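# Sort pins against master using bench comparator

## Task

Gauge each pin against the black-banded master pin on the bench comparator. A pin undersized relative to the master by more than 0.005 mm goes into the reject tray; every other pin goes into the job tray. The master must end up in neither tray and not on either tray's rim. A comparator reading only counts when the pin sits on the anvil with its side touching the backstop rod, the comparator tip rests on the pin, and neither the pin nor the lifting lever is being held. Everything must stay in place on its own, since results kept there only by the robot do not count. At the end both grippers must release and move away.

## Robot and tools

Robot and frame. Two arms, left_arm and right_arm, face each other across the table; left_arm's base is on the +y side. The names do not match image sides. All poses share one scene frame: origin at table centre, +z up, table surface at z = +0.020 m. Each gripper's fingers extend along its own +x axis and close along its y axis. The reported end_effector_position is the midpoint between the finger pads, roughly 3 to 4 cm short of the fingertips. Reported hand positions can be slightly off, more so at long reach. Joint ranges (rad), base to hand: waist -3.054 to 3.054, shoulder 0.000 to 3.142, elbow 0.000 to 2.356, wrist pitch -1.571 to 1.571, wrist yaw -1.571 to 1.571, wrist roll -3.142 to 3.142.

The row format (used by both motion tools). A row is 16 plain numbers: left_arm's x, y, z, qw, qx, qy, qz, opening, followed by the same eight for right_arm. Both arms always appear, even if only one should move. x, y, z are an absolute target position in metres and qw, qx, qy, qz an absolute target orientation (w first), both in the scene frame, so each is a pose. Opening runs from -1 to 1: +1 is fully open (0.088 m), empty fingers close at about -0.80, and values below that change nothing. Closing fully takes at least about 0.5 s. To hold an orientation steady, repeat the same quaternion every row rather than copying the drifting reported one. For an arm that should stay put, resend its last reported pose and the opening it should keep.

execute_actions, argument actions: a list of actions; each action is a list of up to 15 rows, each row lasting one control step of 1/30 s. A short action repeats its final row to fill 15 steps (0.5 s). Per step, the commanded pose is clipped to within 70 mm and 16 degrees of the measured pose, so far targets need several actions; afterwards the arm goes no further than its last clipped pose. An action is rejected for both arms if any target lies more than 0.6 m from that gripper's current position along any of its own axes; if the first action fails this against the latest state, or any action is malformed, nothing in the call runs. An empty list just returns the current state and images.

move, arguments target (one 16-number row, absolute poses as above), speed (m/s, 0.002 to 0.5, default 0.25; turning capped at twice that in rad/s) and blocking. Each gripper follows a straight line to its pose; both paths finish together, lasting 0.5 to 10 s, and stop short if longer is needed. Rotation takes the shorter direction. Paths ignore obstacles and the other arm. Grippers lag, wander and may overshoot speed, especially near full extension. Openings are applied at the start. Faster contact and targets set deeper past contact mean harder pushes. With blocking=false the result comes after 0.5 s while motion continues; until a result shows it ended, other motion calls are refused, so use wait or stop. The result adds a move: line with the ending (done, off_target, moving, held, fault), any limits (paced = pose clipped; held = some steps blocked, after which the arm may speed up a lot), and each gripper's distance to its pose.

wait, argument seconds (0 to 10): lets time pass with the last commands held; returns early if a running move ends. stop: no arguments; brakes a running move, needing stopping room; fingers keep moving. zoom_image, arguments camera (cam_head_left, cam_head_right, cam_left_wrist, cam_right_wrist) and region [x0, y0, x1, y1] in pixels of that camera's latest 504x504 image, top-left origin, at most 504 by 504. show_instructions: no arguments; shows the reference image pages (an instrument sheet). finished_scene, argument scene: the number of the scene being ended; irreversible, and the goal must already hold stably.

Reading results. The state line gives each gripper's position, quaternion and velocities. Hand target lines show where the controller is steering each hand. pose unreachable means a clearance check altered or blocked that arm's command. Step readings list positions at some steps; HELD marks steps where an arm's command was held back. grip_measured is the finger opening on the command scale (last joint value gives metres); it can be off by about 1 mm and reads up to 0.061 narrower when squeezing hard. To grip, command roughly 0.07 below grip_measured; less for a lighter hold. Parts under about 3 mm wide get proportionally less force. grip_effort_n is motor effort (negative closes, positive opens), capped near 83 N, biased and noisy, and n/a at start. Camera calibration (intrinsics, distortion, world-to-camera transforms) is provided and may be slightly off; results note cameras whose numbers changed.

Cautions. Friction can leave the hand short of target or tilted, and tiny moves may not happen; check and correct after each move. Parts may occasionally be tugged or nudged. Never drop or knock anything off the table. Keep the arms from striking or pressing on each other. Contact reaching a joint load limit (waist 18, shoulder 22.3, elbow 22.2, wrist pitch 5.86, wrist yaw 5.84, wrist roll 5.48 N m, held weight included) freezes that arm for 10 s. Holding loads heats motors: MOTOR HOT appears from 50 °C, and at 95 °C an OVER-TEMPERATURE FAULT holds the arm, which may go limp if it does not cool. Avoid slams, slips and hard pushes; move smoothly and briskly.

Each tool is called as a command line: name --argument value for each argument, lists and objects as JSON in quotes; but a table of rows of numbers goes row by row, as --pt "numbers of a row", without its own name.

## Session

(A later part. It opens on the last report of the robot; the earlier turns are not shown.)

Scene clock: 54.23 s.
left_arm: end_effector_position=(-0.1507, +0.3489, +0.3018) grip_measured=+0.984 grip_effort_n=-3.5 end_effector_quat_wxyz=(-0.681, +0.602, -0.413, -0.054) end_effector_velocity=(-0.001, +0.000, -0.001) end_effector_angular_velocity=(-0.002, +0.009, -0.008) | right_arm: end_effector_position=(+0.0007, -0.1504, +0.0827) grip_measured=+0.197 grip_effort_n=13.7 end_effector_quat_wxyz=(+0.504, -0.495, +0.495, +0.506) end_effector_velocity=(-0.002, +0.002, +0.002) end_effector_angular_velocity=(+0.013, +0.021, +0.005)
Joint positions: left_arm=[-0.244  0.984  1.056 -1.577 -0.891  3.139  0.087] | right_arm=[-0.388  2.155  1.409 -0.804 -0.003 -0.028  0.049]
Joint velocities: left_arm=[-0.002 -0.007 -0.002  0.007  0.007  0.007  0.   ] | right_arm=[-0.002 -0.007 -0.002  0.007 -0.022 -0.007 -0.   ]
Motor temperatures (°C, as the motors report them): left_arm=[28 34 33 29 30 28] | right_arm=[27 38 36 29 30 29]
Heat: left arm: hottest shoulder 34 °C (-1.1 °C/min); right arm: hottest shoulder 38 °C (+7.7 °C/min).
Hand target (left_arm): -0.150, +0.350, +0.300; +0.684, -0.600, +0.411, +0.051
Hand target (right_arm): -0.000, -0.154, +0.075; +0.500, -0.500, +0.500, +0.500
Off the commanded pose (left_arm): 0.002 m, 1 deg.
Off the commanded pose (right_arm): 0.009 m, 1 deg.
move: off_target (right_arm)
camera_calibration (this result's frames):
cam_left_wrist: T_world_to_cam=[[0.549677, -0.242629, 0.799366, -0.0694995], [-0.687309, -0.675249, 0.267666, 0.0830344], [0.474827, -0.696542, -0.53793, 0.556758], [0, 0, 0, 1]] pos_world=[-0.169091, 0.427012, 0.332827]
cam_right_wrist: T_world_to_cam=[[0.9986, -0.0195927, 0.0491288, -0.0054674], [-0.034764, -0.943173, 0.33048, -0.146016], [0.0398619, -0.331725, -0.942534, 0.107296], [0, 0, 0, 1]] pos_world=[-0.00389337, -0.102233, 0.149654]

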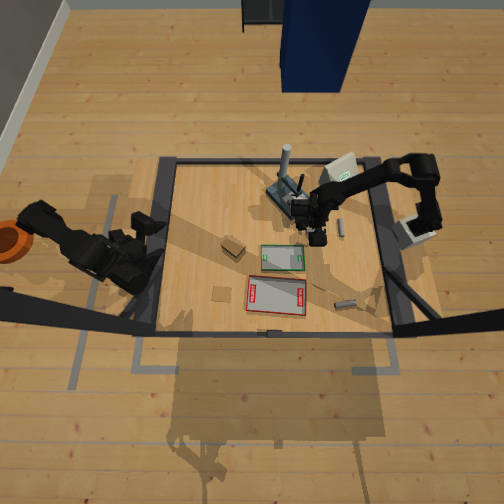

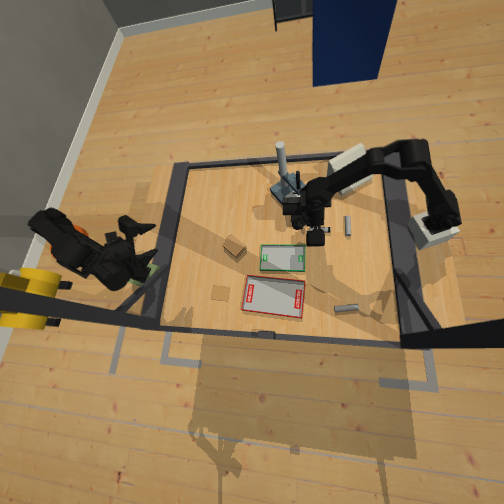

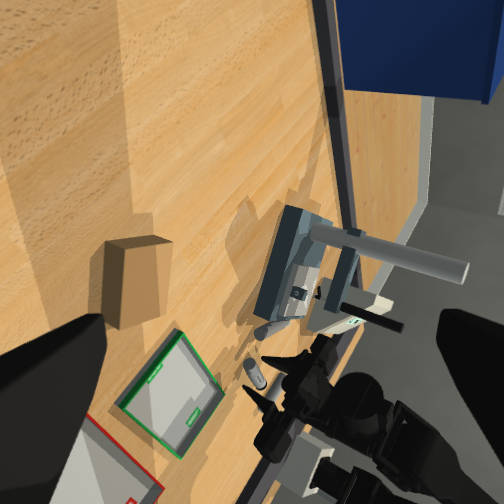

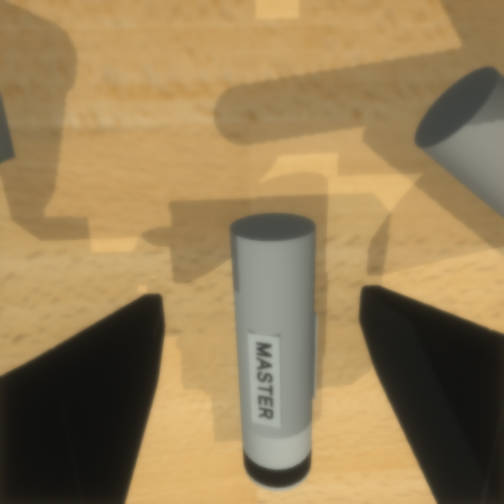

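move --target '[-0.15,0.35,0.3,0.684,-0.6,0.411,0.051,1,0.004,-0.149,0.057,0.5,-0.5,0.5,0.5,0.2]' --speed 0.05

move --target '[-0.15,0.35,0.3,0.684,-0.6,0.411,0.051,1,0.004,-0.149,0.057,0.5,-0.5,0.5,0.5,-0.6]'

move --target '[-0.15,0.35,0.3,0.684,-0.6,0.411,0.051,1,0.0,-0.2,0.16,0.5,-0.5,0.5,0.5,-0.6]' --speed 0.15

move --target '[-0.15,0.35,0.3,0.684,-0.6,0.411,0.051,1,0.049,-0.19,0.15,-0.2302,-0.6686,-0.2302,0.6686,-0.6]' --speed 0.3

move --target '[-0.15,0.35,0.3,0.684,-0.6,0.411,0.051,1,0.1203,-0.1346,0.135,-0.2302,-0.6686,-0.2302,0.6686,-0.6]' --speed 0.1

Scene clock: 62.03 s.
left_arm: end_effector_position=(-0.1507, +0.3489, +0.3018) grip_measured=+0.984 grip_effort_n=-3.5 end_effector_quat_wxyz=(-0.681, +0.602, -0.413, -0.054) end_effector_velocity=(+0.002, +0.003, +0.001) end_effector_angular_velocity=(+0.006, -0.012, +0.003) | right_arm: end_effector_position=(+0.0021, -0.1464, +0.0688) grip_measured=+0.197 grip_effort_n=13.3 end_effector_quat_wxyz=(+0.505, -0.494, +0.495, +0.507) end_effector_velocity=(+0.002, -0.006, -0.002) end_effector_angular_velocity=(-0.027, -0.006, -0.010)
Joint positions: left_arm=[-0.244  0.984  1.056 -1.577 -0.891  3.139  0.087] | right_arm=[-0.391  2.193  1.409 -0.764 -0.003 -0.031  0.049]
Joint velocities: left_arm=[-0.002 -0.002  0.002 -0.022 -0.007 -0.007 -0.   ] | right_arm=[-0.002  0.002 -0.002 -0.022  0.007  0.007 -0.   ]
Motor temperatures (°C, as the motors report them): left_arm=[28 33 33 29 30 28] | right_arm=[27 39 35 30 30 29]
Heat: left arm: hottest shoulder 33 °C (-2.0 °C/min); right arm: hottest shoulder 39 °C (+7.1 °C/min).
Hand target (left_arm): -0.150, +0.350, +0.300; +0.684, -0.600, +0.411, +0.051
Hand target (right_arm): +0.004, -0.149, +0.057; +0.500, -0.500, +0.500, +0.500
Off the commanded pose (left_arm): 0.002 m, 1 deg.
Off the commanded pose (right_arm): 0.012 m, 1 deg.
move: off_target (right_arm)
camera_calibration (this result's frames):
cam_left_wrist: T_world_to_cam=[[0.549677, -0.242629, 0.799366, -0.0694995], [-0.687309, -0.675249, 0.267666, 0.0830344], [0.474827, -0.696542, -0.53793, 0.556758], [0, 0, 0, 1]] pos_world=[-0.169091, 0.427012, 0.332827]
cam_right_wrist: T_world_to_cam=[[0.998597, -0.0204971, 0.0488322, -0.00622275], [-0.0353992, -0.944156, 0.327593, -0.137485], [0.0393905, -0.328862, -0.943556, 0.0959915], [0, 0, 0, 1]] pos_world=[-0.00243399, -0.0983667, 0.135916]

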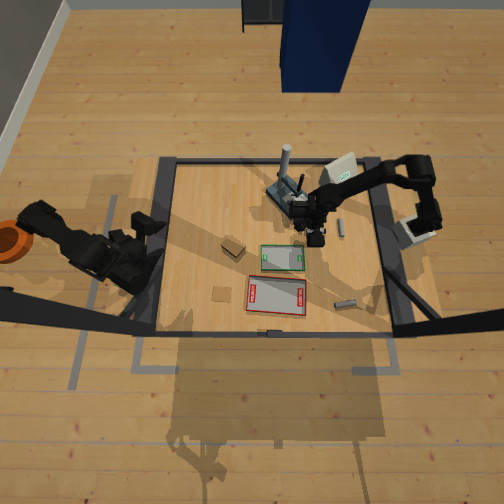

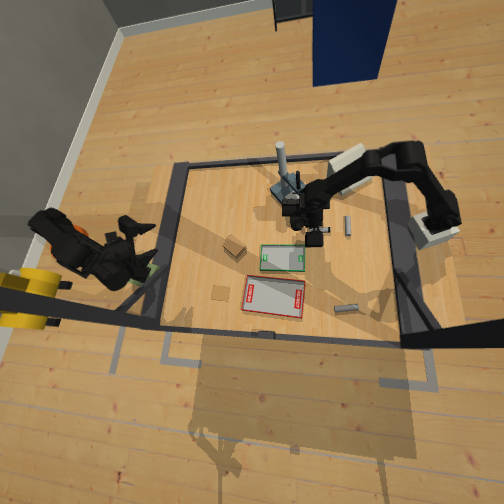

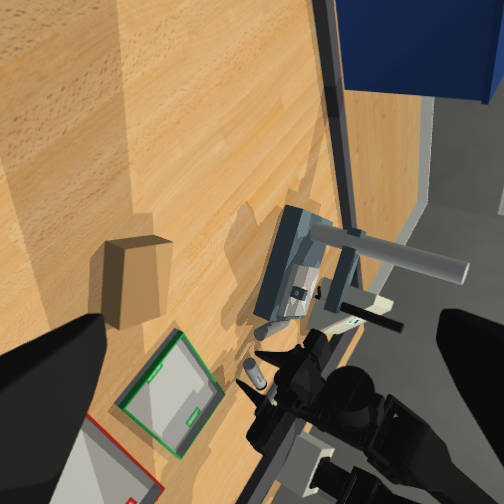

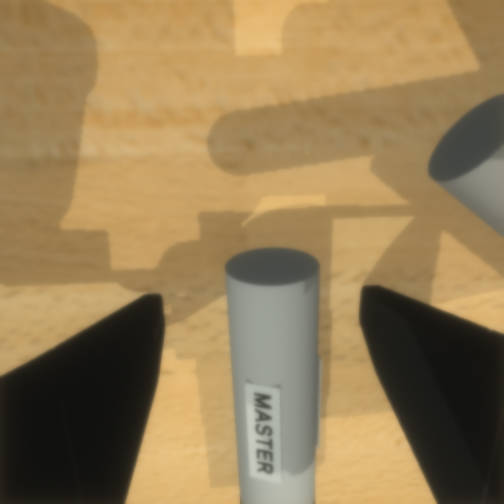

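Scene clock: 62.73 s.
left_arm: end_effector_position=(-0.1507, +0.3489, +0.3018) grip_measured=+0.984 grip_effort_n=-3.5 end_effector_quat_wxyz=(-0.681, +0.602, -0.413, -0.054) end_effector_velocity=(-0.000, +0.002, -0.001) end_effector_angular_velocity=(-0.004, +0.012, +0.011) | right_arm: end_effector_position=(+0.0018, -0.1458, +0.0691) grip_measured=-0.443 grip_effort_n=-83.5 end_effector_quat_wxyz=(+0.505, -0.493, +0.494, +0.507) end_effector_velocity=(-0.000, -0.002, +0.000) end_effector_angular_velocity=(-0.007, +0.007, +0.005)
Joint positions: left_arm=[-0.244  0.984  1.056 -1.577 -0.891  3.139  0.087] | right_arm=[-0.391  2.193  1.41  -0.763 -0.004 -0.031  0.017]
Joint velocities: left_arm=[-0.002 -0.002 -0.002 -0.007  0.007 -0.022 -0.   ] | right_arm=[-0.002 -0.002 -0.002 -0.007 -0.007 -0.007 -0.001]
Motor temperatures (°C, as the motors report them): left_arm=[28 33 33 29 30 28] | right_arm=[27 39 35 30 30 29]
Heat: left arm: hottest shoulder 33 °C (-2.0 °C/min); right arm: hottest shoulder 39 °C (+7.0 °C/min).
Hand target (left_arm): -0.150, +0.350, +0.300; +0.684, -0.600, +0.411, +0.051
Hand target (right_arm): +0.004, -0.149, +0.057; +0.500, -0.500, +0.500, +0.500
Off the commanded pose (left_arm): 0.002 m, 1 deg.
Off the commanded pose (right_arm): 0.013 m, 1 deg.
move: off_target (right_arm)
camera_calibration (this result's frames):
cam_left_wrist: T_world_to_cam=[[0.549677, -0.242629, 0.799366, -0.0694995], [-0.687309, -0.675249, 0.267666, 0.0830344], [0.474827, -0.696542, -0.53793, 0.556758], [0, 0, 0, 1]] pos_world=[-0.169091, 0.427012, 0.332827]
cam_right_wrist: T_world_to_cam=[[0.998639, -0.0201909, 0.0480885, -0.00587944], [-0.0347907, -0.9448, 0.325796, -0.137008], [0.0388559, -0.327025, -0.944216, 0.0967473], [0, 0, 0, 1]] pos_world=[-0.00265438, -0.0979254, 0.13627]

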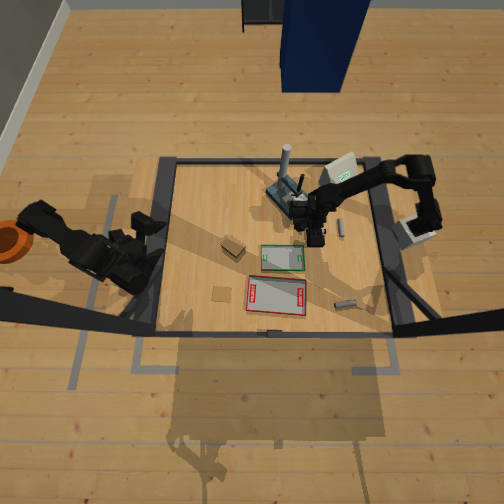

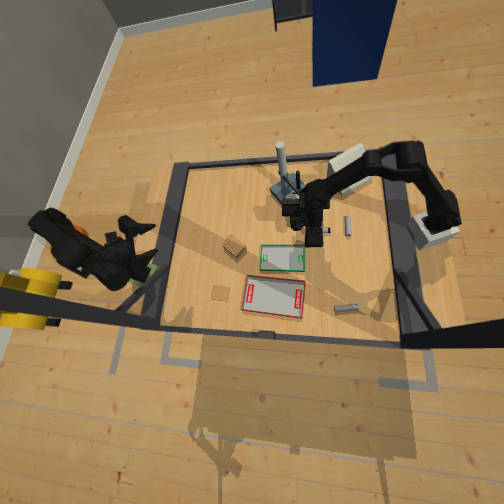

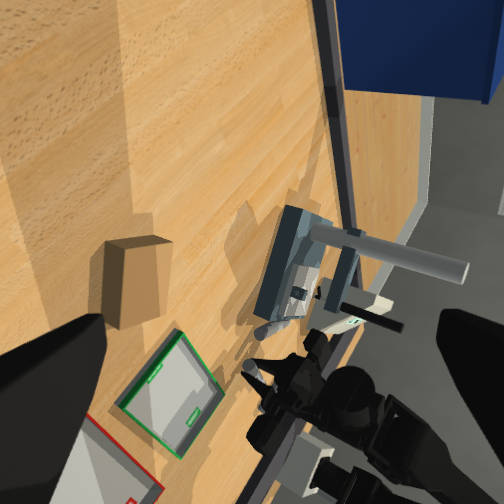

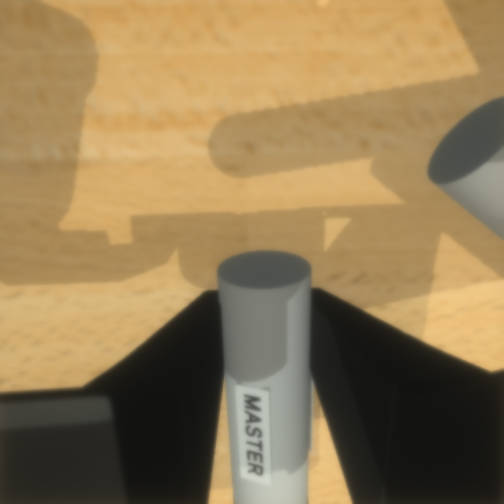

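Scene clock: 64.23 s.
left_arm: end_effector_position=(-0.1507, +0.3489, +0.3018) grip_measured=+0.984 grip_effort_n=-3.5 end_effector_quat_wxyz=(-0.681, +0.602, -0.413, -0.054) end_effector_velocity=(-0.001, -0.004, +0.002) end_effector_angular_velocity=(-0.021, -0.014, -0.010) | right_arm: end_effector_position=(+0.0004, -0.2025, +0.1570) grip_measured=-0.443 grip_effort_n=-83.5 end_effector_quat_wxyz=(+0.497, -0.502, +0.503, +0.499) end_effector_velocity=(-0.000, -0.004, -0.001) end_effector_angular_velocity=(-0.012, +0.008, +0.005)
Joint positions: left_arm=[-0.244  0.984  1.056 -1.577 -0.891  3.139  0.087] | right_arm=[-0.391  1.883  1.325 -1.021 -0.002 -0.031  0.017]
Joint velocities: left_arm=[-0.007  0.002 -0.002  0.022 -0.022  0.007 -0.   ] | right_arm=[-0.002 -0.002 -0.007 -0.007 -0.007 -0.007 -0.   ]
Motor temperatures (°C, as the motors report them): left_arm=[28 33 33 29 30 28] | right_arm=[27 39 35 30 30 29]
Heat: left arm: hottest shoulder 33 °C (-2.0 °C/min); right arm: hottest shoulder 39 °C (+7.1 °C/min).
Hand target (left_arm): -0.150, +0.350, +0.300; +0.684, -0.600, +0.411, +0.051
Hand target (right_arm): +0.000, -0.201, +0.160; +0.500, -0.500, +0.500, +0.500
Off the commanded pose (left_arm): 0.002 m, 1 deg.
Off the commanded pose (right_arm): 0.004 m, 1 deg.
move: done
camera_calibration (this result's frames):
cam_left_wrist: T_world_to_cam=[[0.549677, -0.242629, 0.799366, -0.0694995], [-0.687309, -0.675249, 0.267666, 0.0830344], [0.474827, -0.696542, -0.53793, 0.556758], [0, 0, 0, 1]] pos_world=[-0.169091, 0.427012, 0.332827]
cam_right_wrist: T_world_to_cam=[[0.998614, -0.0185309, 0.0492596, -0.00964531], [-0.0349759, -0.933049, 0.358045, -0.22191], [0.0393267, -0.359272, -0.932404, 0.152839], [0, 0, 0, 1]] pos_world=[-0.00414024, -0.152321, 0.222437]

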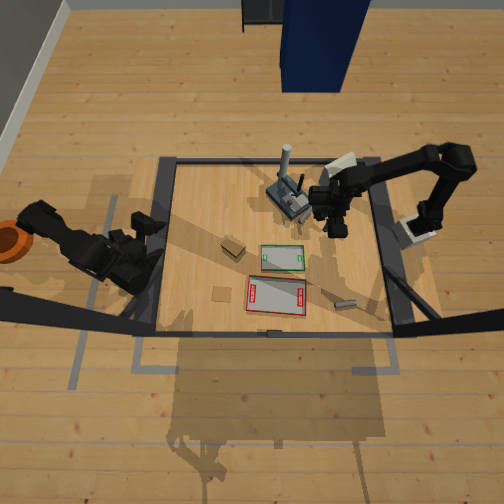

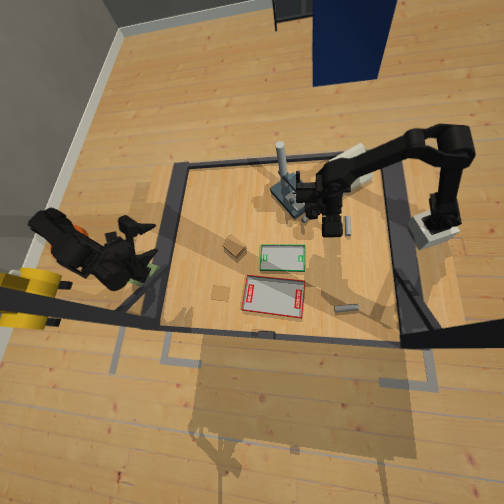

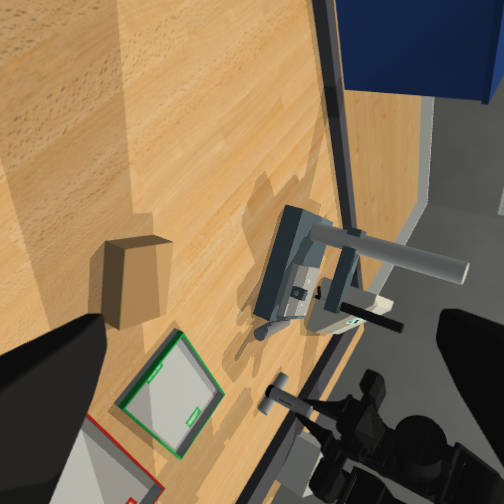

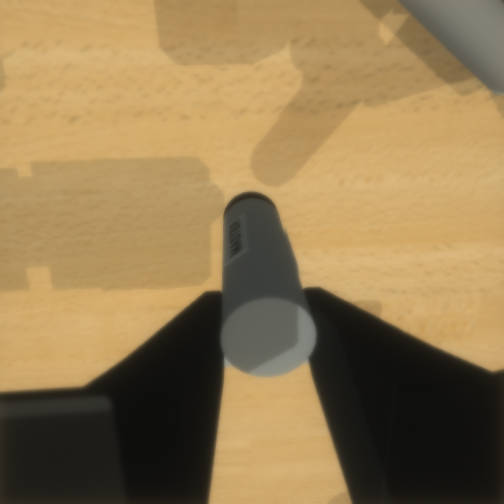

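Scene clock: 68.53 s.
left_arm: end_effector_position=(-0.1507, +0.3489, +0.3018) grip_measured=+0.984 grip_effort_n=-3.5 end_effector_quat_wxyz=(-0.681, +0.602, -0.413, -0.054) end_effector_velocity=(+0.001, +0.004, -0.001) end_effector_angular_velocity=(+0.018, -0.002, +0.002) | right_arm: end_effector_position=(+0.0479, -0.1933, +0.1499) grip_measured=-0.443 grip_effort_n=-83.5 end_effector_quat_wxyz=(+0.231, +0.669, +0.227, -0.669) end_effector_velocity=(+0.002, -0.002, +0.000) end_effector_angular_velocity=(-0.008, -0.006, +0.034)
Joint positions: left_arm=[-0.244  0.984  1.056 -1.577 -0.891  3.139  0.087] | right_arm=[-0.523  1.938  1.37  -1.007  0.003 -2.393  0.017]
Joint velocities: left_arm=[-0.002 -0.002 -0.002 -0.022  0.007 -0.007 -0.   ] | right_arm=[-0.002 -0.002 -0.002 -0.007  0.007 -0.037 -0.   ]
Motor temperatures (°C, as the motors report them): left_arm=[28 33 33 29 30 28] | right_arm=[27 39 35 29 30 29]
Heat: left arm: hottest shoulder 33 °C (-2.0 °C/min); right arm: hottest shoulder 39 °C (+6.0 °C/min).
Hand target (left_arm): -0.150, +0.350, +0.300; +0.684, -0.600, +0.411, +0.051
Hand target (right_arm): +0.049, -0.190, +0.150; +0.230, +0.669, +0.230, -0.668
Off the commanded pose (left_arm): 0.002 m, 1 deg.
Off the commanded pose (right_arm): 0.003 m, 0 deg.
move: done
camera_calibration (this result's frames):
cam_left_wrist: T_world_to_cam=[[0.549677, -0.242629, 0.799366, -0.0694995], [-0.687309, -0.675249, 0.267666, 0.0830344], [0.474827, -0.696542, -0.53793, 0.556758], [0, 0, 0, 1]] pos_world=[-0.169091, 0.427012, 0.332827]
cam_right_wrist: T_world_to_cam=[[-0.596743, 0.801064, 0.0468467, 0.178618], [0.761326, 0.546762, 0.348475, 0.0401188], [0.253537, 0.243616, -0.936147, 0.254473], [0, 0, 0, 1]] pos_world=[0.0115275, -0.227014, 0.215876]

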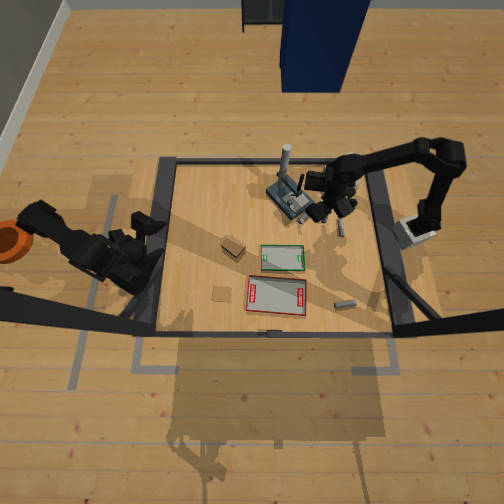

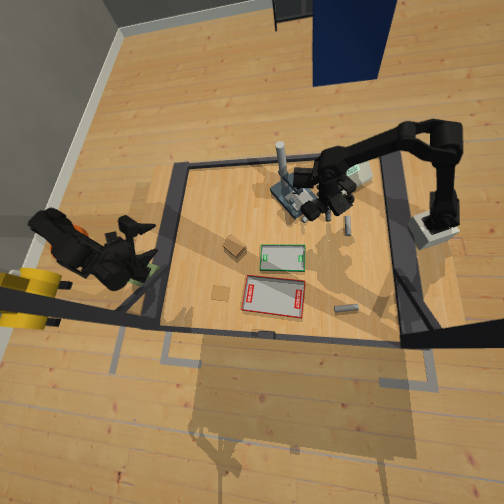

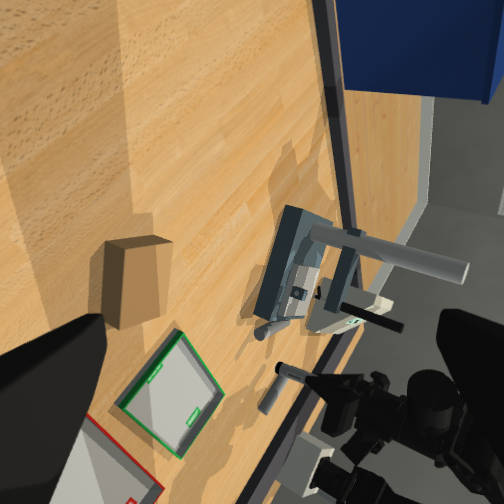

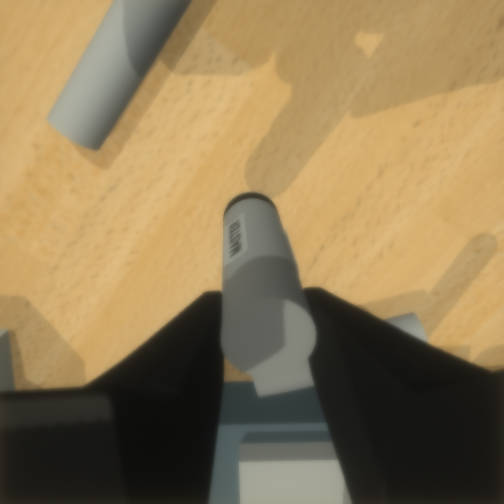

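Scene clock: 69.93 s.
left_arm: end_effector_position=(-0.1507, +0.3489, +0.3018) grip_measured=+0.984 grip_effort_n=-3.5 end_effector_quat_wxyz=(-0.681, +0.602, -0.413, -0.054) end_effector_velocity=(+0.002, +0.003, +0.000) end_effector_angular_velocity=(+0.020, -0.020, -0.007) | right_arm: end_effector_position=(+0.1149, -0.1403, +0.1350) grip_measured=-0.443 grip_effort_n=-83.5 end_effector_quat_wxyz=(+0.235, +0.664, +0.227, -0.673) end_effector_velocity=(-0.001, -0.003, -0.001) end_effector_angular_velocity=(-0.024, +0.031, +0.014)
Joint positions: left_arm=[-0.244  0.984  1.056 -1.577 -0.891  3.139  0.087] | right_arm=[-0.663  2.214  1.73  -1.103 -0.003 -2.538  0.017]
Joint velocities: left_arm=[-0.002 -0.002 -0.002 -0.022 -0.007  0.007 -0.   ] | right_arm=[-0.007  0.017  0.022 -0.037 -0.022 -0.022 -0.   ]
Motor temperatures (°C, as the motors report them): left_arm=[28 33 33 29 30 28] | right_arm=[27 39 36 29 30 29]
Heat: left arm: hottest shoulder 33 °C (-2.0 °C/min); right arm: hottest shoulder 39 °C (+6.0 °C/min).
Hand target (left_arm): -0.150, +0.350, +0.300; +0.684, -0.600, +0.411, +0.051
Hand target (right_arm): +0.121, -0.135, +0.136; +0.230, +0.670, +0.230, -0.668
Off the commanded pose (left_arm): 0.002 m, 1 deg.
Off the commanded pose (right_arm): 0.008 m, 1 deg.
move: done
camera_calibration (this result's frames):
cam_left_wrist: T_world_to_cam=[[0.549677, -0.242629, 0.799366, -0.0694995], [-0.687309, -0.675249, 0.267666, 0.0830344], [0.474827, -0.696542, -0.53793, 0.556758], [0, 0, 0, 1]] pos_world=[-0.169091, 0.427012, 0.332827]
cam_right_wrist: T_world_to_cam=[[-0.600826, 0.798108, 0.0450874, 0.177143], [0.761502, 0.554288, 0.335975, -0.0319183], [0.243153, 0.236196, -0.940791, 0.211484], [0, 0, 0, 1]] pos_world=[0.0793152, -0.173639, 0.201699]

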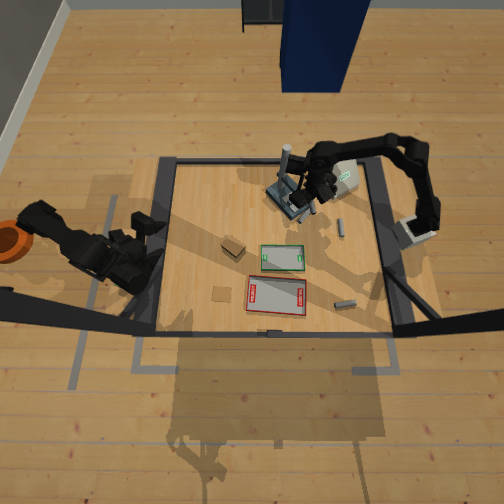

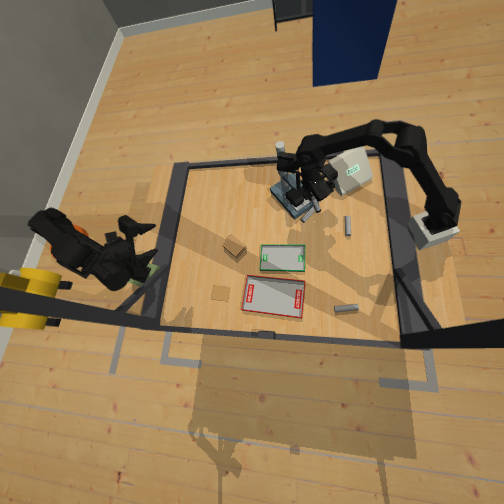

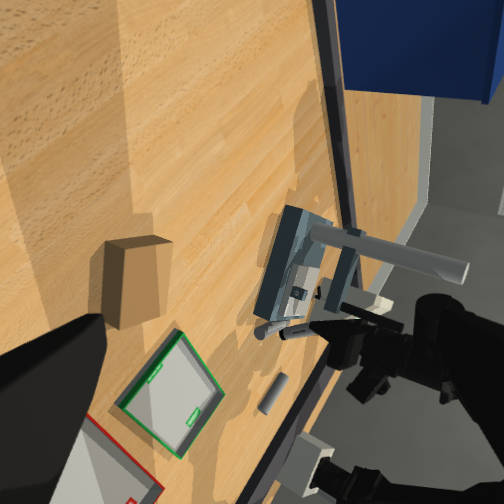

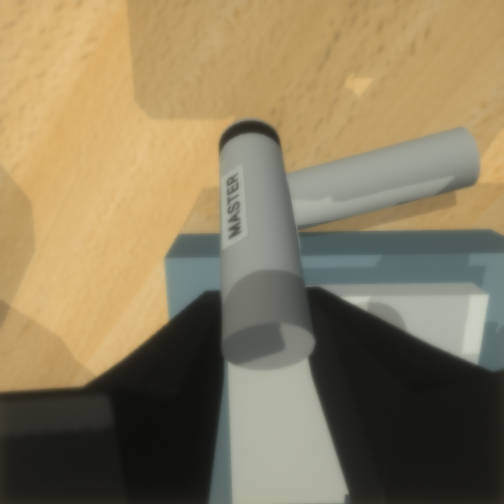

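move --target '[-0.15,0.35,0.3,0.684,-0.6,0.411,0.051,1, 0.10,-0.16,0.22,-0.2302,-0.6686,-0.2302,0.6686,-0.6]' --speed 0.08

move --target '[-0.15,0.35,0.3,0.684,-0.6,0.411,0.051,1, -0.08,-0.2,0.2,-0.2302,-0.6686,-0.2302,0.6686,-0.6]' --speed 0.08

Scene clock: 84.03 s.
left_arm: end_effector_position=(-0.1507, +0.3489, +0.3018) grip_measured=+0.984 grip_effort_n=-3.5 end_effector_quat_wxyz=(-0.681, +0.602, -0.413, -0.054) end_effector_velocity=(+0.001, +0.001, -0.001) end_effector_angular_velocity=(-0.007, -0.003, +0.012) | right_arm: end_effector_position=(+0.0998, -0.1634, +0.2091) grip_measured=-0.443 grip_effort_n=-83.5 end_effector_quat_wxyz=(+0.238, +0.662, +0.223, -0.675) end_effector_velocity=(-0.004, -0.008, +0.001) end_effector_angular_velocity=(-0.033, +0.017, +0.010)
Joint positions: left_arm=[-0.244  0.984  1.056 -1.577 -0.891  3.139  0.087] | right_arm=[-0.644  2.074  1.806 -1.332 -0.003 -2.517  0.017]
Joint velocities: left_arm=[-0.002 -0.002 -0.007 -0.007 -0.007 -0.022  0.   ] | right_arm=[ 0.002 -0.002 -0.002 -0.037 -0.007 -0.007 -0.   ]
Motor temperatures (°C, as the motors report them): left_arm=[28 33 33 29 30 28] | right_arm=[27 41 37 30 30 29]
Heat: left arm: hottest shoulder 33 °C (-1.0 °C/min); right arm: hottest shoulder 41 °C (+6.1 °C/min).
Hand target (left_arm): -0.150, +0.350, +0.300; +0.684, -0.600, +0.411, +0.051
Hand target (right_arm): +0.100, -0.161, +0.220; +0.230, +0.668, +0.230, -0.669
Off the commanded pose (left_arm): 0.002 m, 1 deg.
Off the commanded pose (right_arm): 0.011 m, 2 deg.
move: off_target (right_arm)
camera_calibration (this result's frames):
cam_left_wrist: T_world_to_cam=[[0.549677, -0.242629, 0.799366, -0.0694995], [-0.687309, -0.675249, 0.267666, 0.0830344], [0.474827, -0.696542, -0.53793, 0.556758], [0, 0, 0, 1]] pos_world=[-0.169091, 0.427012, 0.332827]
cam_right_wrist: T_world_to_cam=[[-0.599498, 0.799536, 0.0366814, 0.185012], [0.763315, 0.557352, 0.326664, -0.0301875], [0.240735, 0.223834, -0.944429, 0.289262], [0, 0, 0, 1]] pos_world=[0.064321, -0.195845, 0.276262]

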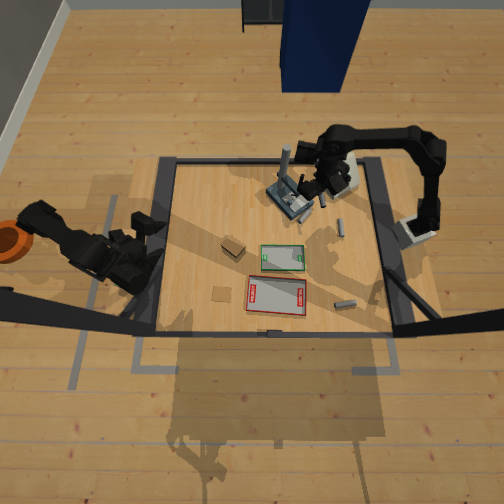

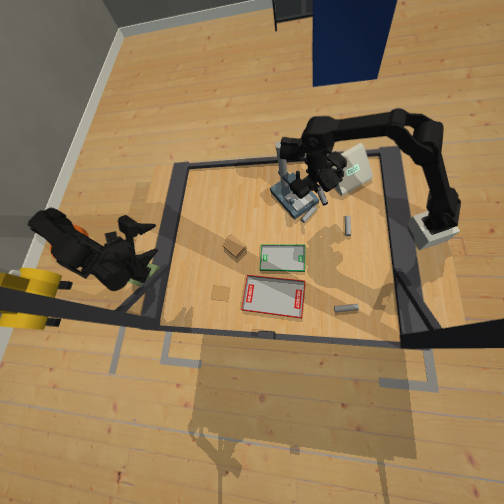

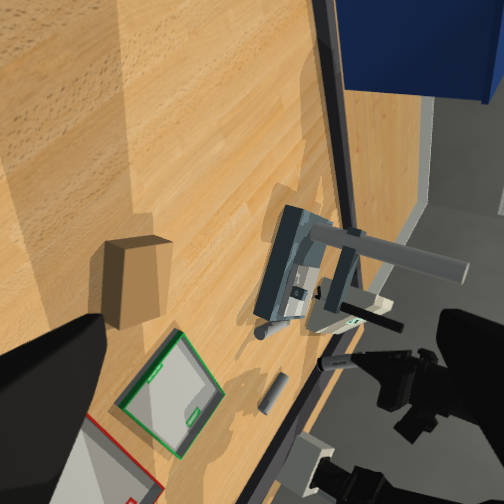

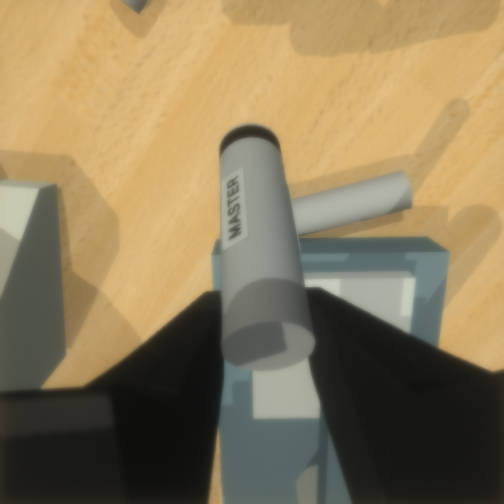

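Scene clock: 86.70 s.
left_arm: end_effector_position=(-0.1507, +0.3489, +0.3018) grip_measured=+0.984 grip_effort_n=-3.5 end_effector_quat_wxyz=(-0.681, +0.602, -0.413, -0.054) end_effector_velocity=(+0.002, +0.001, +0.002) end_effector_angular_velocity=(-0.009, -0.020, +0.004) | right_arm: end_effector_position=(-0.0792, -0.1992, +0.1945) grip_measured=-0.443 grip_effort_n=-83.5 end_effector_quat_wxyz=(+0.237, +0.665, +0.225, -0.671) end_effector_velocity=(+0.001, -0.002, +0.002) end_effector_angular_velocity=(-0.001, -0.008, +0.010)
Joint positions: left_arm=[-0.244  0.984  1.056 -1.577 -0.891  3.139  0.087] | right_arm=[-0.162  1.894  1.492 -1.186 -0.006 -2.037  0.017]
Joint velocities: left_arm=[-0.002 -0.002 -0.002 -0.007 -0.022 -0.007 -0.   ] | right_arm=[ 0.002 -0.007 -0.002 -0.007  0.007 -0.007 -0.   ]
Motor temperatures (°C, as the motors report them): left_arm=[28 33 33 29 30 28] | right_arm=[27 42 37 30 30 29]
Heat: left arm: hottest shoulder 33 °C (-1.0 °C/min); right arm: hottest shoulder 42 °C (+7.1 °C/min).
Hand target (left_arm): -0.150, +0.350, +0.300; +0.684, -0.600, +0.411, +0.051
Hand target (right_arm): -0.081, -0.200, +0.200; +0.230, +0.666, +0.230, -0.671
Off the commanded pose (left_arm): 0.002 m, 1 deg.
Off the commanded pose (right_arm): 0.006 m, 1 deg.
move: done
camera_calibration (this result's frames):
cam_left_wrist: T_world_to_cam=[[0.549677, -0.242629, 0.799366, -0.0694995], [-0.687309, -0.675249, 0.267666, 0.0830344], [0.474827, -0.696542, -0.53793, 0.556758], [0, 0, 0, 1]] pos_world=[-0.169091, 0.427012, 0.332827]
cam_right_wrist: T_world_to_cam=[[-0.600469, 0.798702, 0.0388878, 0.10613], [0.760068, 0.554962, 0.338104, 0.128177], [0.248463, 0.232578, -0.940305, 0.328119], [0, 0, 0, 1]] pos_world=[-0.115221, -0.232213, 0.261068]

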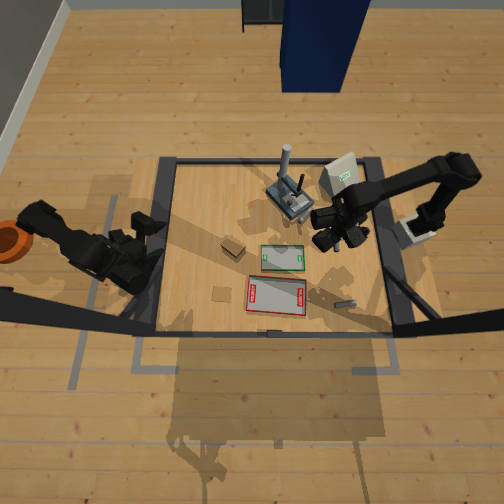

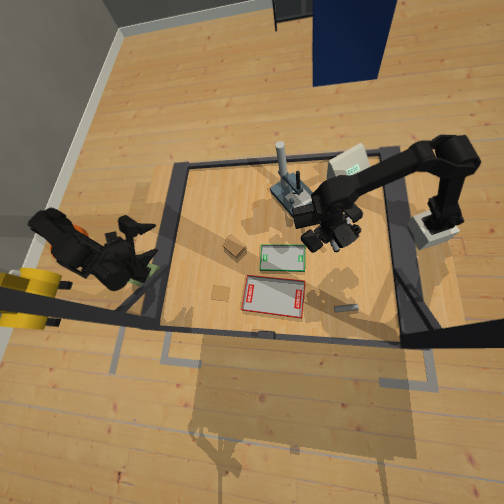

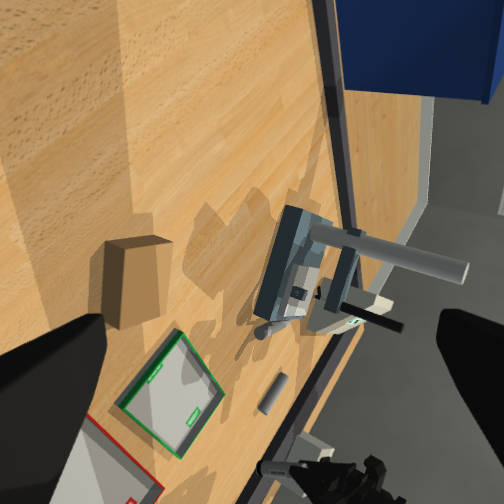

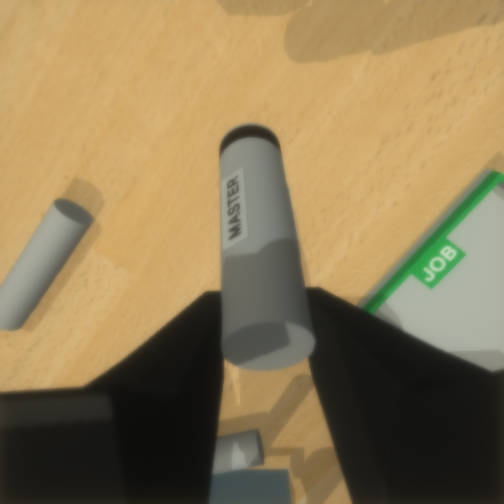

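move --target '[-0.15,0.35,0.3,0.684,-0.6,0.411,0.051,1, -0.08,-0.2,0.135,-0.2302,-0.6686,-0.2302,0.6686,-0.6]' --speed 0.05

move --target '[-0.15,0.35,0.3,0.684,-0.6,0.411,0.051,1, -0.052,-0.178,0.105,-0.2302,-0.6686,-0.2302,0.6686,-0.6]' --speed 0.03

move --target '[-0.15,0.35,0.3,0.684,-0.6,0.411,0.051,1, -0.036,-0.166,0.06,-0.2302,-0.6686,-0.2302,0.6686,-0.6]' --speed 0.03

Scene clock: 98.07 s.
left_arm: end_effector_position=(-0.1507, +0.3489, +0.3018) grip_measured=+0.984 grip_effort_n=-3.5 end_effector_quat_wxyz=(-0.681, +0.602, -0.413, -0.054) end_effector_velocity=(+0.001, +0.001, +0.002) end_effector_angular_velocity=(-0.006, -0.004, +0.003) | right_arm: end_effector_position=(-0.0799, -0.1974, +0.1391) grip_measured=-0.443 grip_effort_n=-83.5 end_effector_quat_wxyz=(+0.227, +0.668, +0.234, -0.669) end_effector_velocity=(-0.000, +0.001, -0.001) end_effector_angular_velocity=(+0.001, +0.008, +0.005)
Joint positions: left_arm=[-0.244  0.984  1.056 -1.577 -0.891  3.139  0.087] | right_arm=[-0.16   1.934  1.319 -0.945 -0.002 -2.034  0.017]
Joint velocities: left_arm=[-0.002 -0.002  0.002 -0.007 -0.007 -0.007  0.   ] | right_arm=[-0.002  0.002 -0.002  0.007 -0.007 -0.007 -0.   ]
Motor temperatures (°C, as the motors report them): left_arm=[28 33 33 29 30 28] | right_arm=[27 44 36 30 30 29]
Heat: left arm: hottest shoulder 33 °C (-1.0 °C/min); right arm: hottest shoulder 44 °C (+9.1 °C/min).
Hand target (left_arm): -0.150, +0.350, +0.300; +0.684, -0.600, +0.411, +0.051
Hand target (right_arm): -0.080, -0.199, +0.135; +0.230, +0.668, +0.230, -0.669
Off the commanded pose (left_arm): 0.002 m, 1 deg.
Off the commanded pose (right_arm): 0.005 m, 1 deg.
move: done
camera_calibration (this result's frames):
cam_left_wrist: T_world_to_cam=[[0.549677, -0.242629, 0.799366, -0.0694995], [-0.687309, -0.675249, 0.267666, 0.0830344], [0.474827, -0.696542, -0.53793, 0.556758], [0, 0, 0, 1]] pos_world=[-0.169091, 0.427012, 0.332827]
cam_right_wrist: T_world_to_cam=[[-0.599759, 0.797736, 0.0625096, 0.103029], [0.761228, 0.544742, 0.351834, 0.142566], [0.246619, 0.258599, -0.933973, 0.279894], [0, 0, 0, 1]] pos_world=[-0.11576, -0.232232, 0.204814]

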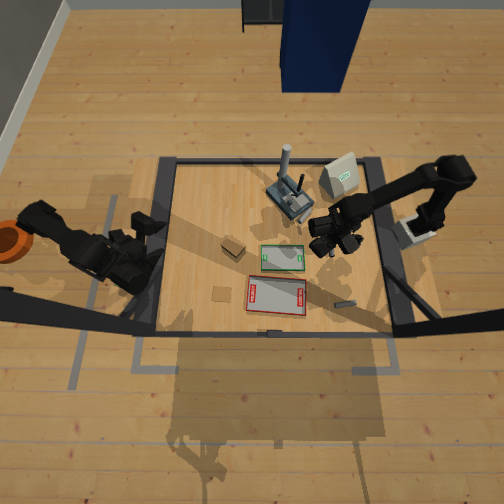

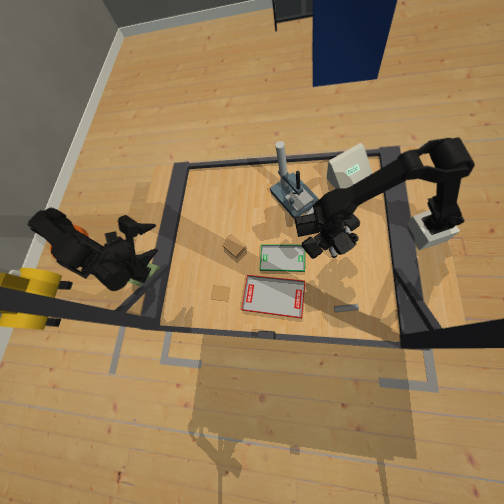

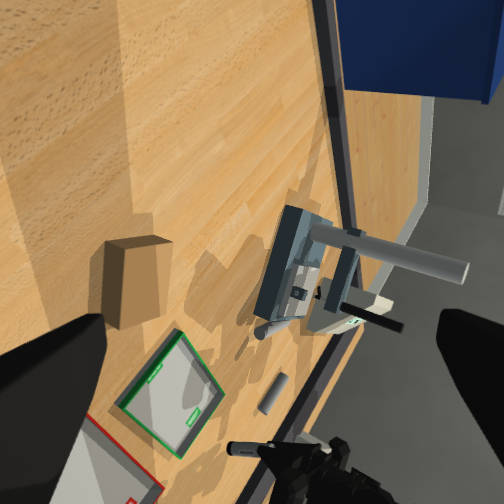

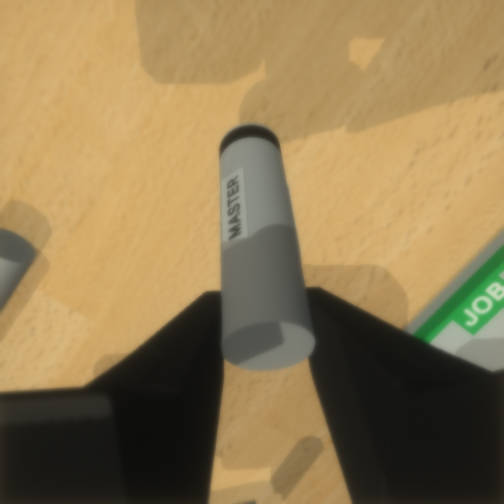

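Scene clock: 100.00 s.
left_arm: end_effector_position=(-0.1507, +0.3489, +0.3018) grip_measured=+0.984 grip_effort_n=-3.5 end_effector_quat_wxyz=(-0.681, +0.602, -0.413, -0.054) end_effector_velocity=(+0.001, +0.002, +0.001) end_effector_angular_velocity=(+0.020, -0.020, -0.011) | right_arm: end_effector_position=(-0.0520, -0.1761, +0.1135) grip_measured=-0.443 grip_effort_n=-83.5 end_effector_quat_wxyz=(+0.221, +0.671, +0.236, -0.667) end_effector_velocity=(+0.004, +0.002, -0.002) end_effector_angular_velocity=(+0.003, -0.007, -0.000)
Joint positions: left_arm=[-0.244  0.984  1.056 -1.577 -0.891  3.139  0.087] | right_arm=[-0.245  2.022  1.336 -0.863  0.001 -2.113  0.017]
Joint velocities: left_arm=[-0.007  0.002  0.002 -0.022 -0.007  0.007 -0.   ] | right_arm=[-0.007  0.007  0.002  0.007  0.007 -0.007 -0.   ]
Motor temperatures (°C, as the motors report them): left_arm=[28 33 33 29 30 28] | right_arm=[27 43 36 30 30 29]
Heat: left arm: hottest shoulder 33 °C (-1.0 °C/min); right arm: hottest shoulder 43 °C (+8.1 °C/min).
Hand target (left_arm): -0.150, +0.350, +0.300; +0.684, -0.600, +0.411, +0.051
Hand target (right_arm): -0.052, -0.178, +0.105; +0.230, +0.669, +0.230, -0.668
Off the commanded pose (left_arm): 0.002 m, 1 deg.
Off the commanded pose (right_arm): 0.009 m, 1 deg.
move: off_target (right_arm)
camera_calibration (this result's frames):
cam_left_wrist: T_world_to_cam=[[0.549677, -0.242629, 0.799366, -0.0694995], [-0.687309, -0.675249, 0.267666, 0.0830344], [0.474827, -0.696542, -0.53793, 0.556758], [0, 0, 0, 1]] pos_world=[-0.169091, 0.427012, 0.332827]
cam_right_wrist: T_world_to_cam=[[-0.595635, 0.800216, 0.0698127, 0.104257], [0.763103, 0.536585, 0.360208, 0.116465], [0.250784, 0.267827, -0.930256, 0.245038], [0, 0, 0, 1]] pos_world=[-0.0882272, -0.211549, 0.178718]

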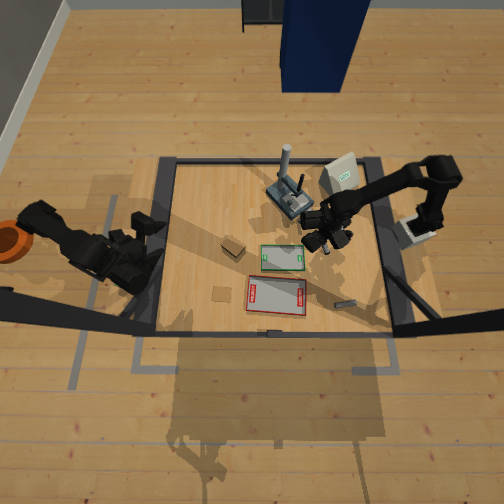

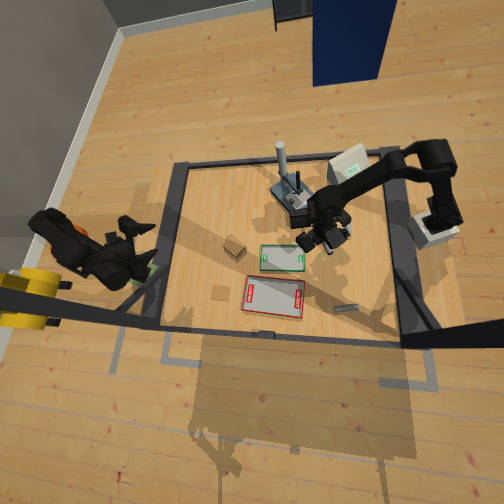

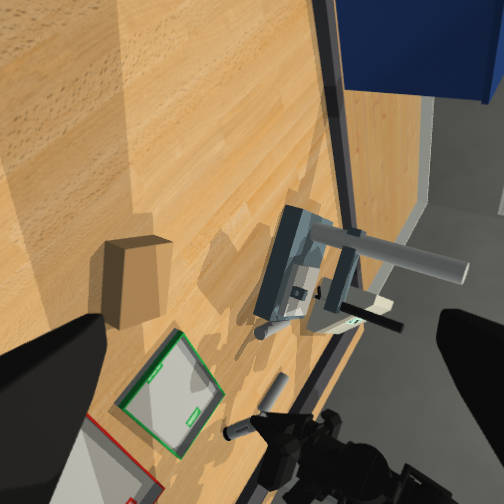

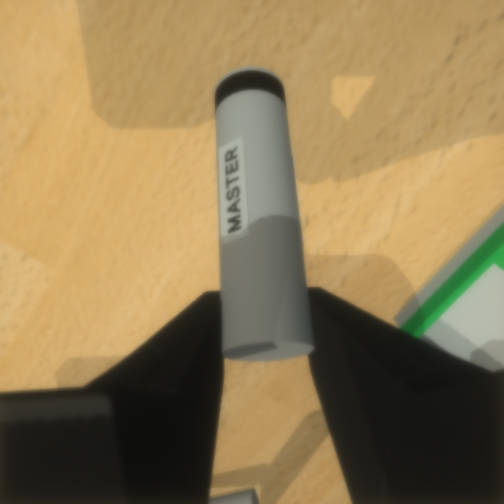

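Scene clock: 102.17 s.
left_arm: end_effector_position=(-0.1507, +0.3489, +0.3018) grip_measured=+0.984 grip_effort_n=-3.5 end_effector_quat_wxyz=(-0.681, +0.602, -0.413, -0.054) end_effector_velocity=(+0.002, -0.001, +0.002) end_effector_angular_velocity=(-0.022, -0.012, +0.008) | right_arm: end_effector_position=(-0.0377, -0.1610, +0.0695) grip_measured=-0.443 grip_effort_n=-83.5 end_effector_quat_wxyz=(+0.222, +0.671, +0.238, -0.667) end_effector_velocity=(+0.002, -0.002, +0.000) end_effector_angular_velocity=(-0.007, -0.008, +0.019)
Joint positions: left_arm=[-0.244  0.984  1.056 -1.577 -0.891  3.139  0.087] | right_arm=[-0.287  2.147  1.335 -0.734 -0.001 -2.159  0.017]
Joint velocities: left_arm=[ 0.002 -0.002 -0.002  0.007 -0.022 -0.007 -0.   ] | right_arm=[-0.002 -0.002 -0.002 -0.007  0.007 -0.022 -0.   ]
Motor temperatures (°C, as the motors report them): left_arm=[28 33 33 29 30 28] | right_arm=[27 43 36 30 30 29]
Heat: left arm: hottest shoulder 33 °C (-1.0 °C/min); right arm: hottest shoulder 43 °C (+8.1 °C/min).
Hand target (left_arm): -0.150, +0.350, +0.300; +0.684, -0.600, +0.411, +0.051
Hand target (right_arm): -0.036, -0.165, +0.060; +0.230, +0.669, +0.230, -0.668
Off the commanded pose (left_arm): 0.002 m, 1 deg.
Off the commanded pose (right_arm): 0.011 m, 1 deg.
move: off_target (right_arm)
camera_calibration (this result's frames):
cam_left_wrist: T_world_to_cam=[[0.549677, -0.242629, 0.799366, -0.0694995], [-0.687309, -0.675249, 0.267666, 0.0830344], [0.474827, -0.696542, -0.53793, 0.556758], [0, 0, 0, 1]] pos_world=[-0.169091, 0.427012, 0.332827]
cam_right_wrist: T_world_to_cam=[[-0.598345, 0.797967, 0.0723317, 0.103089], [0.761512, 0.538282, 0.361044, 0.113512], [0.249166, 0.27111, -0.929739, 0.19688], [0, 0, 0, 1]] pos_world=[-0.0738141, -0.196739, 0.134608]

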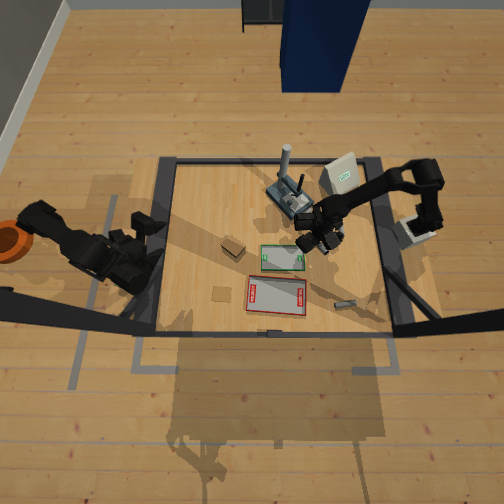

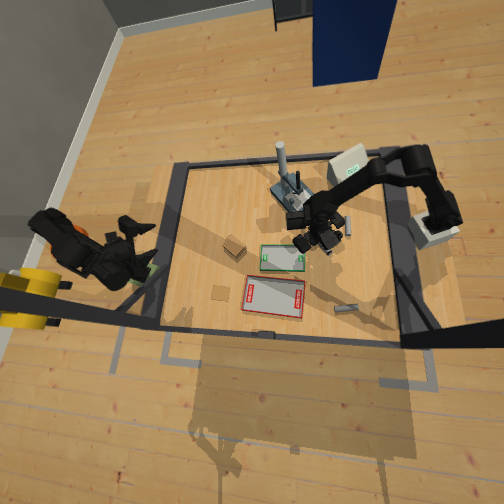

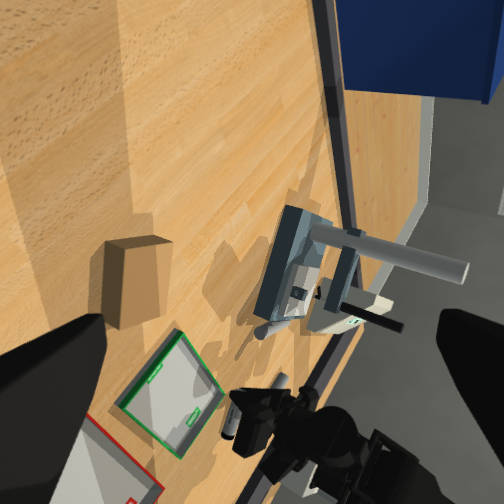

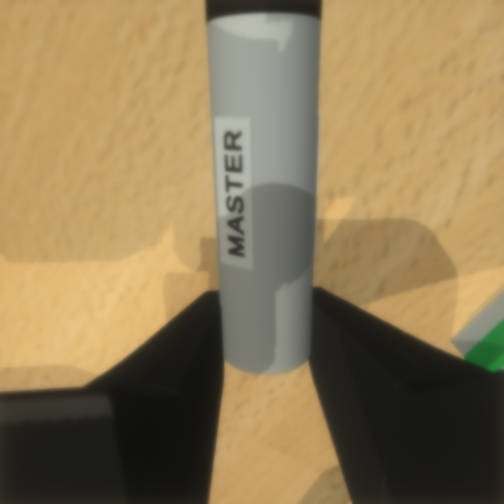

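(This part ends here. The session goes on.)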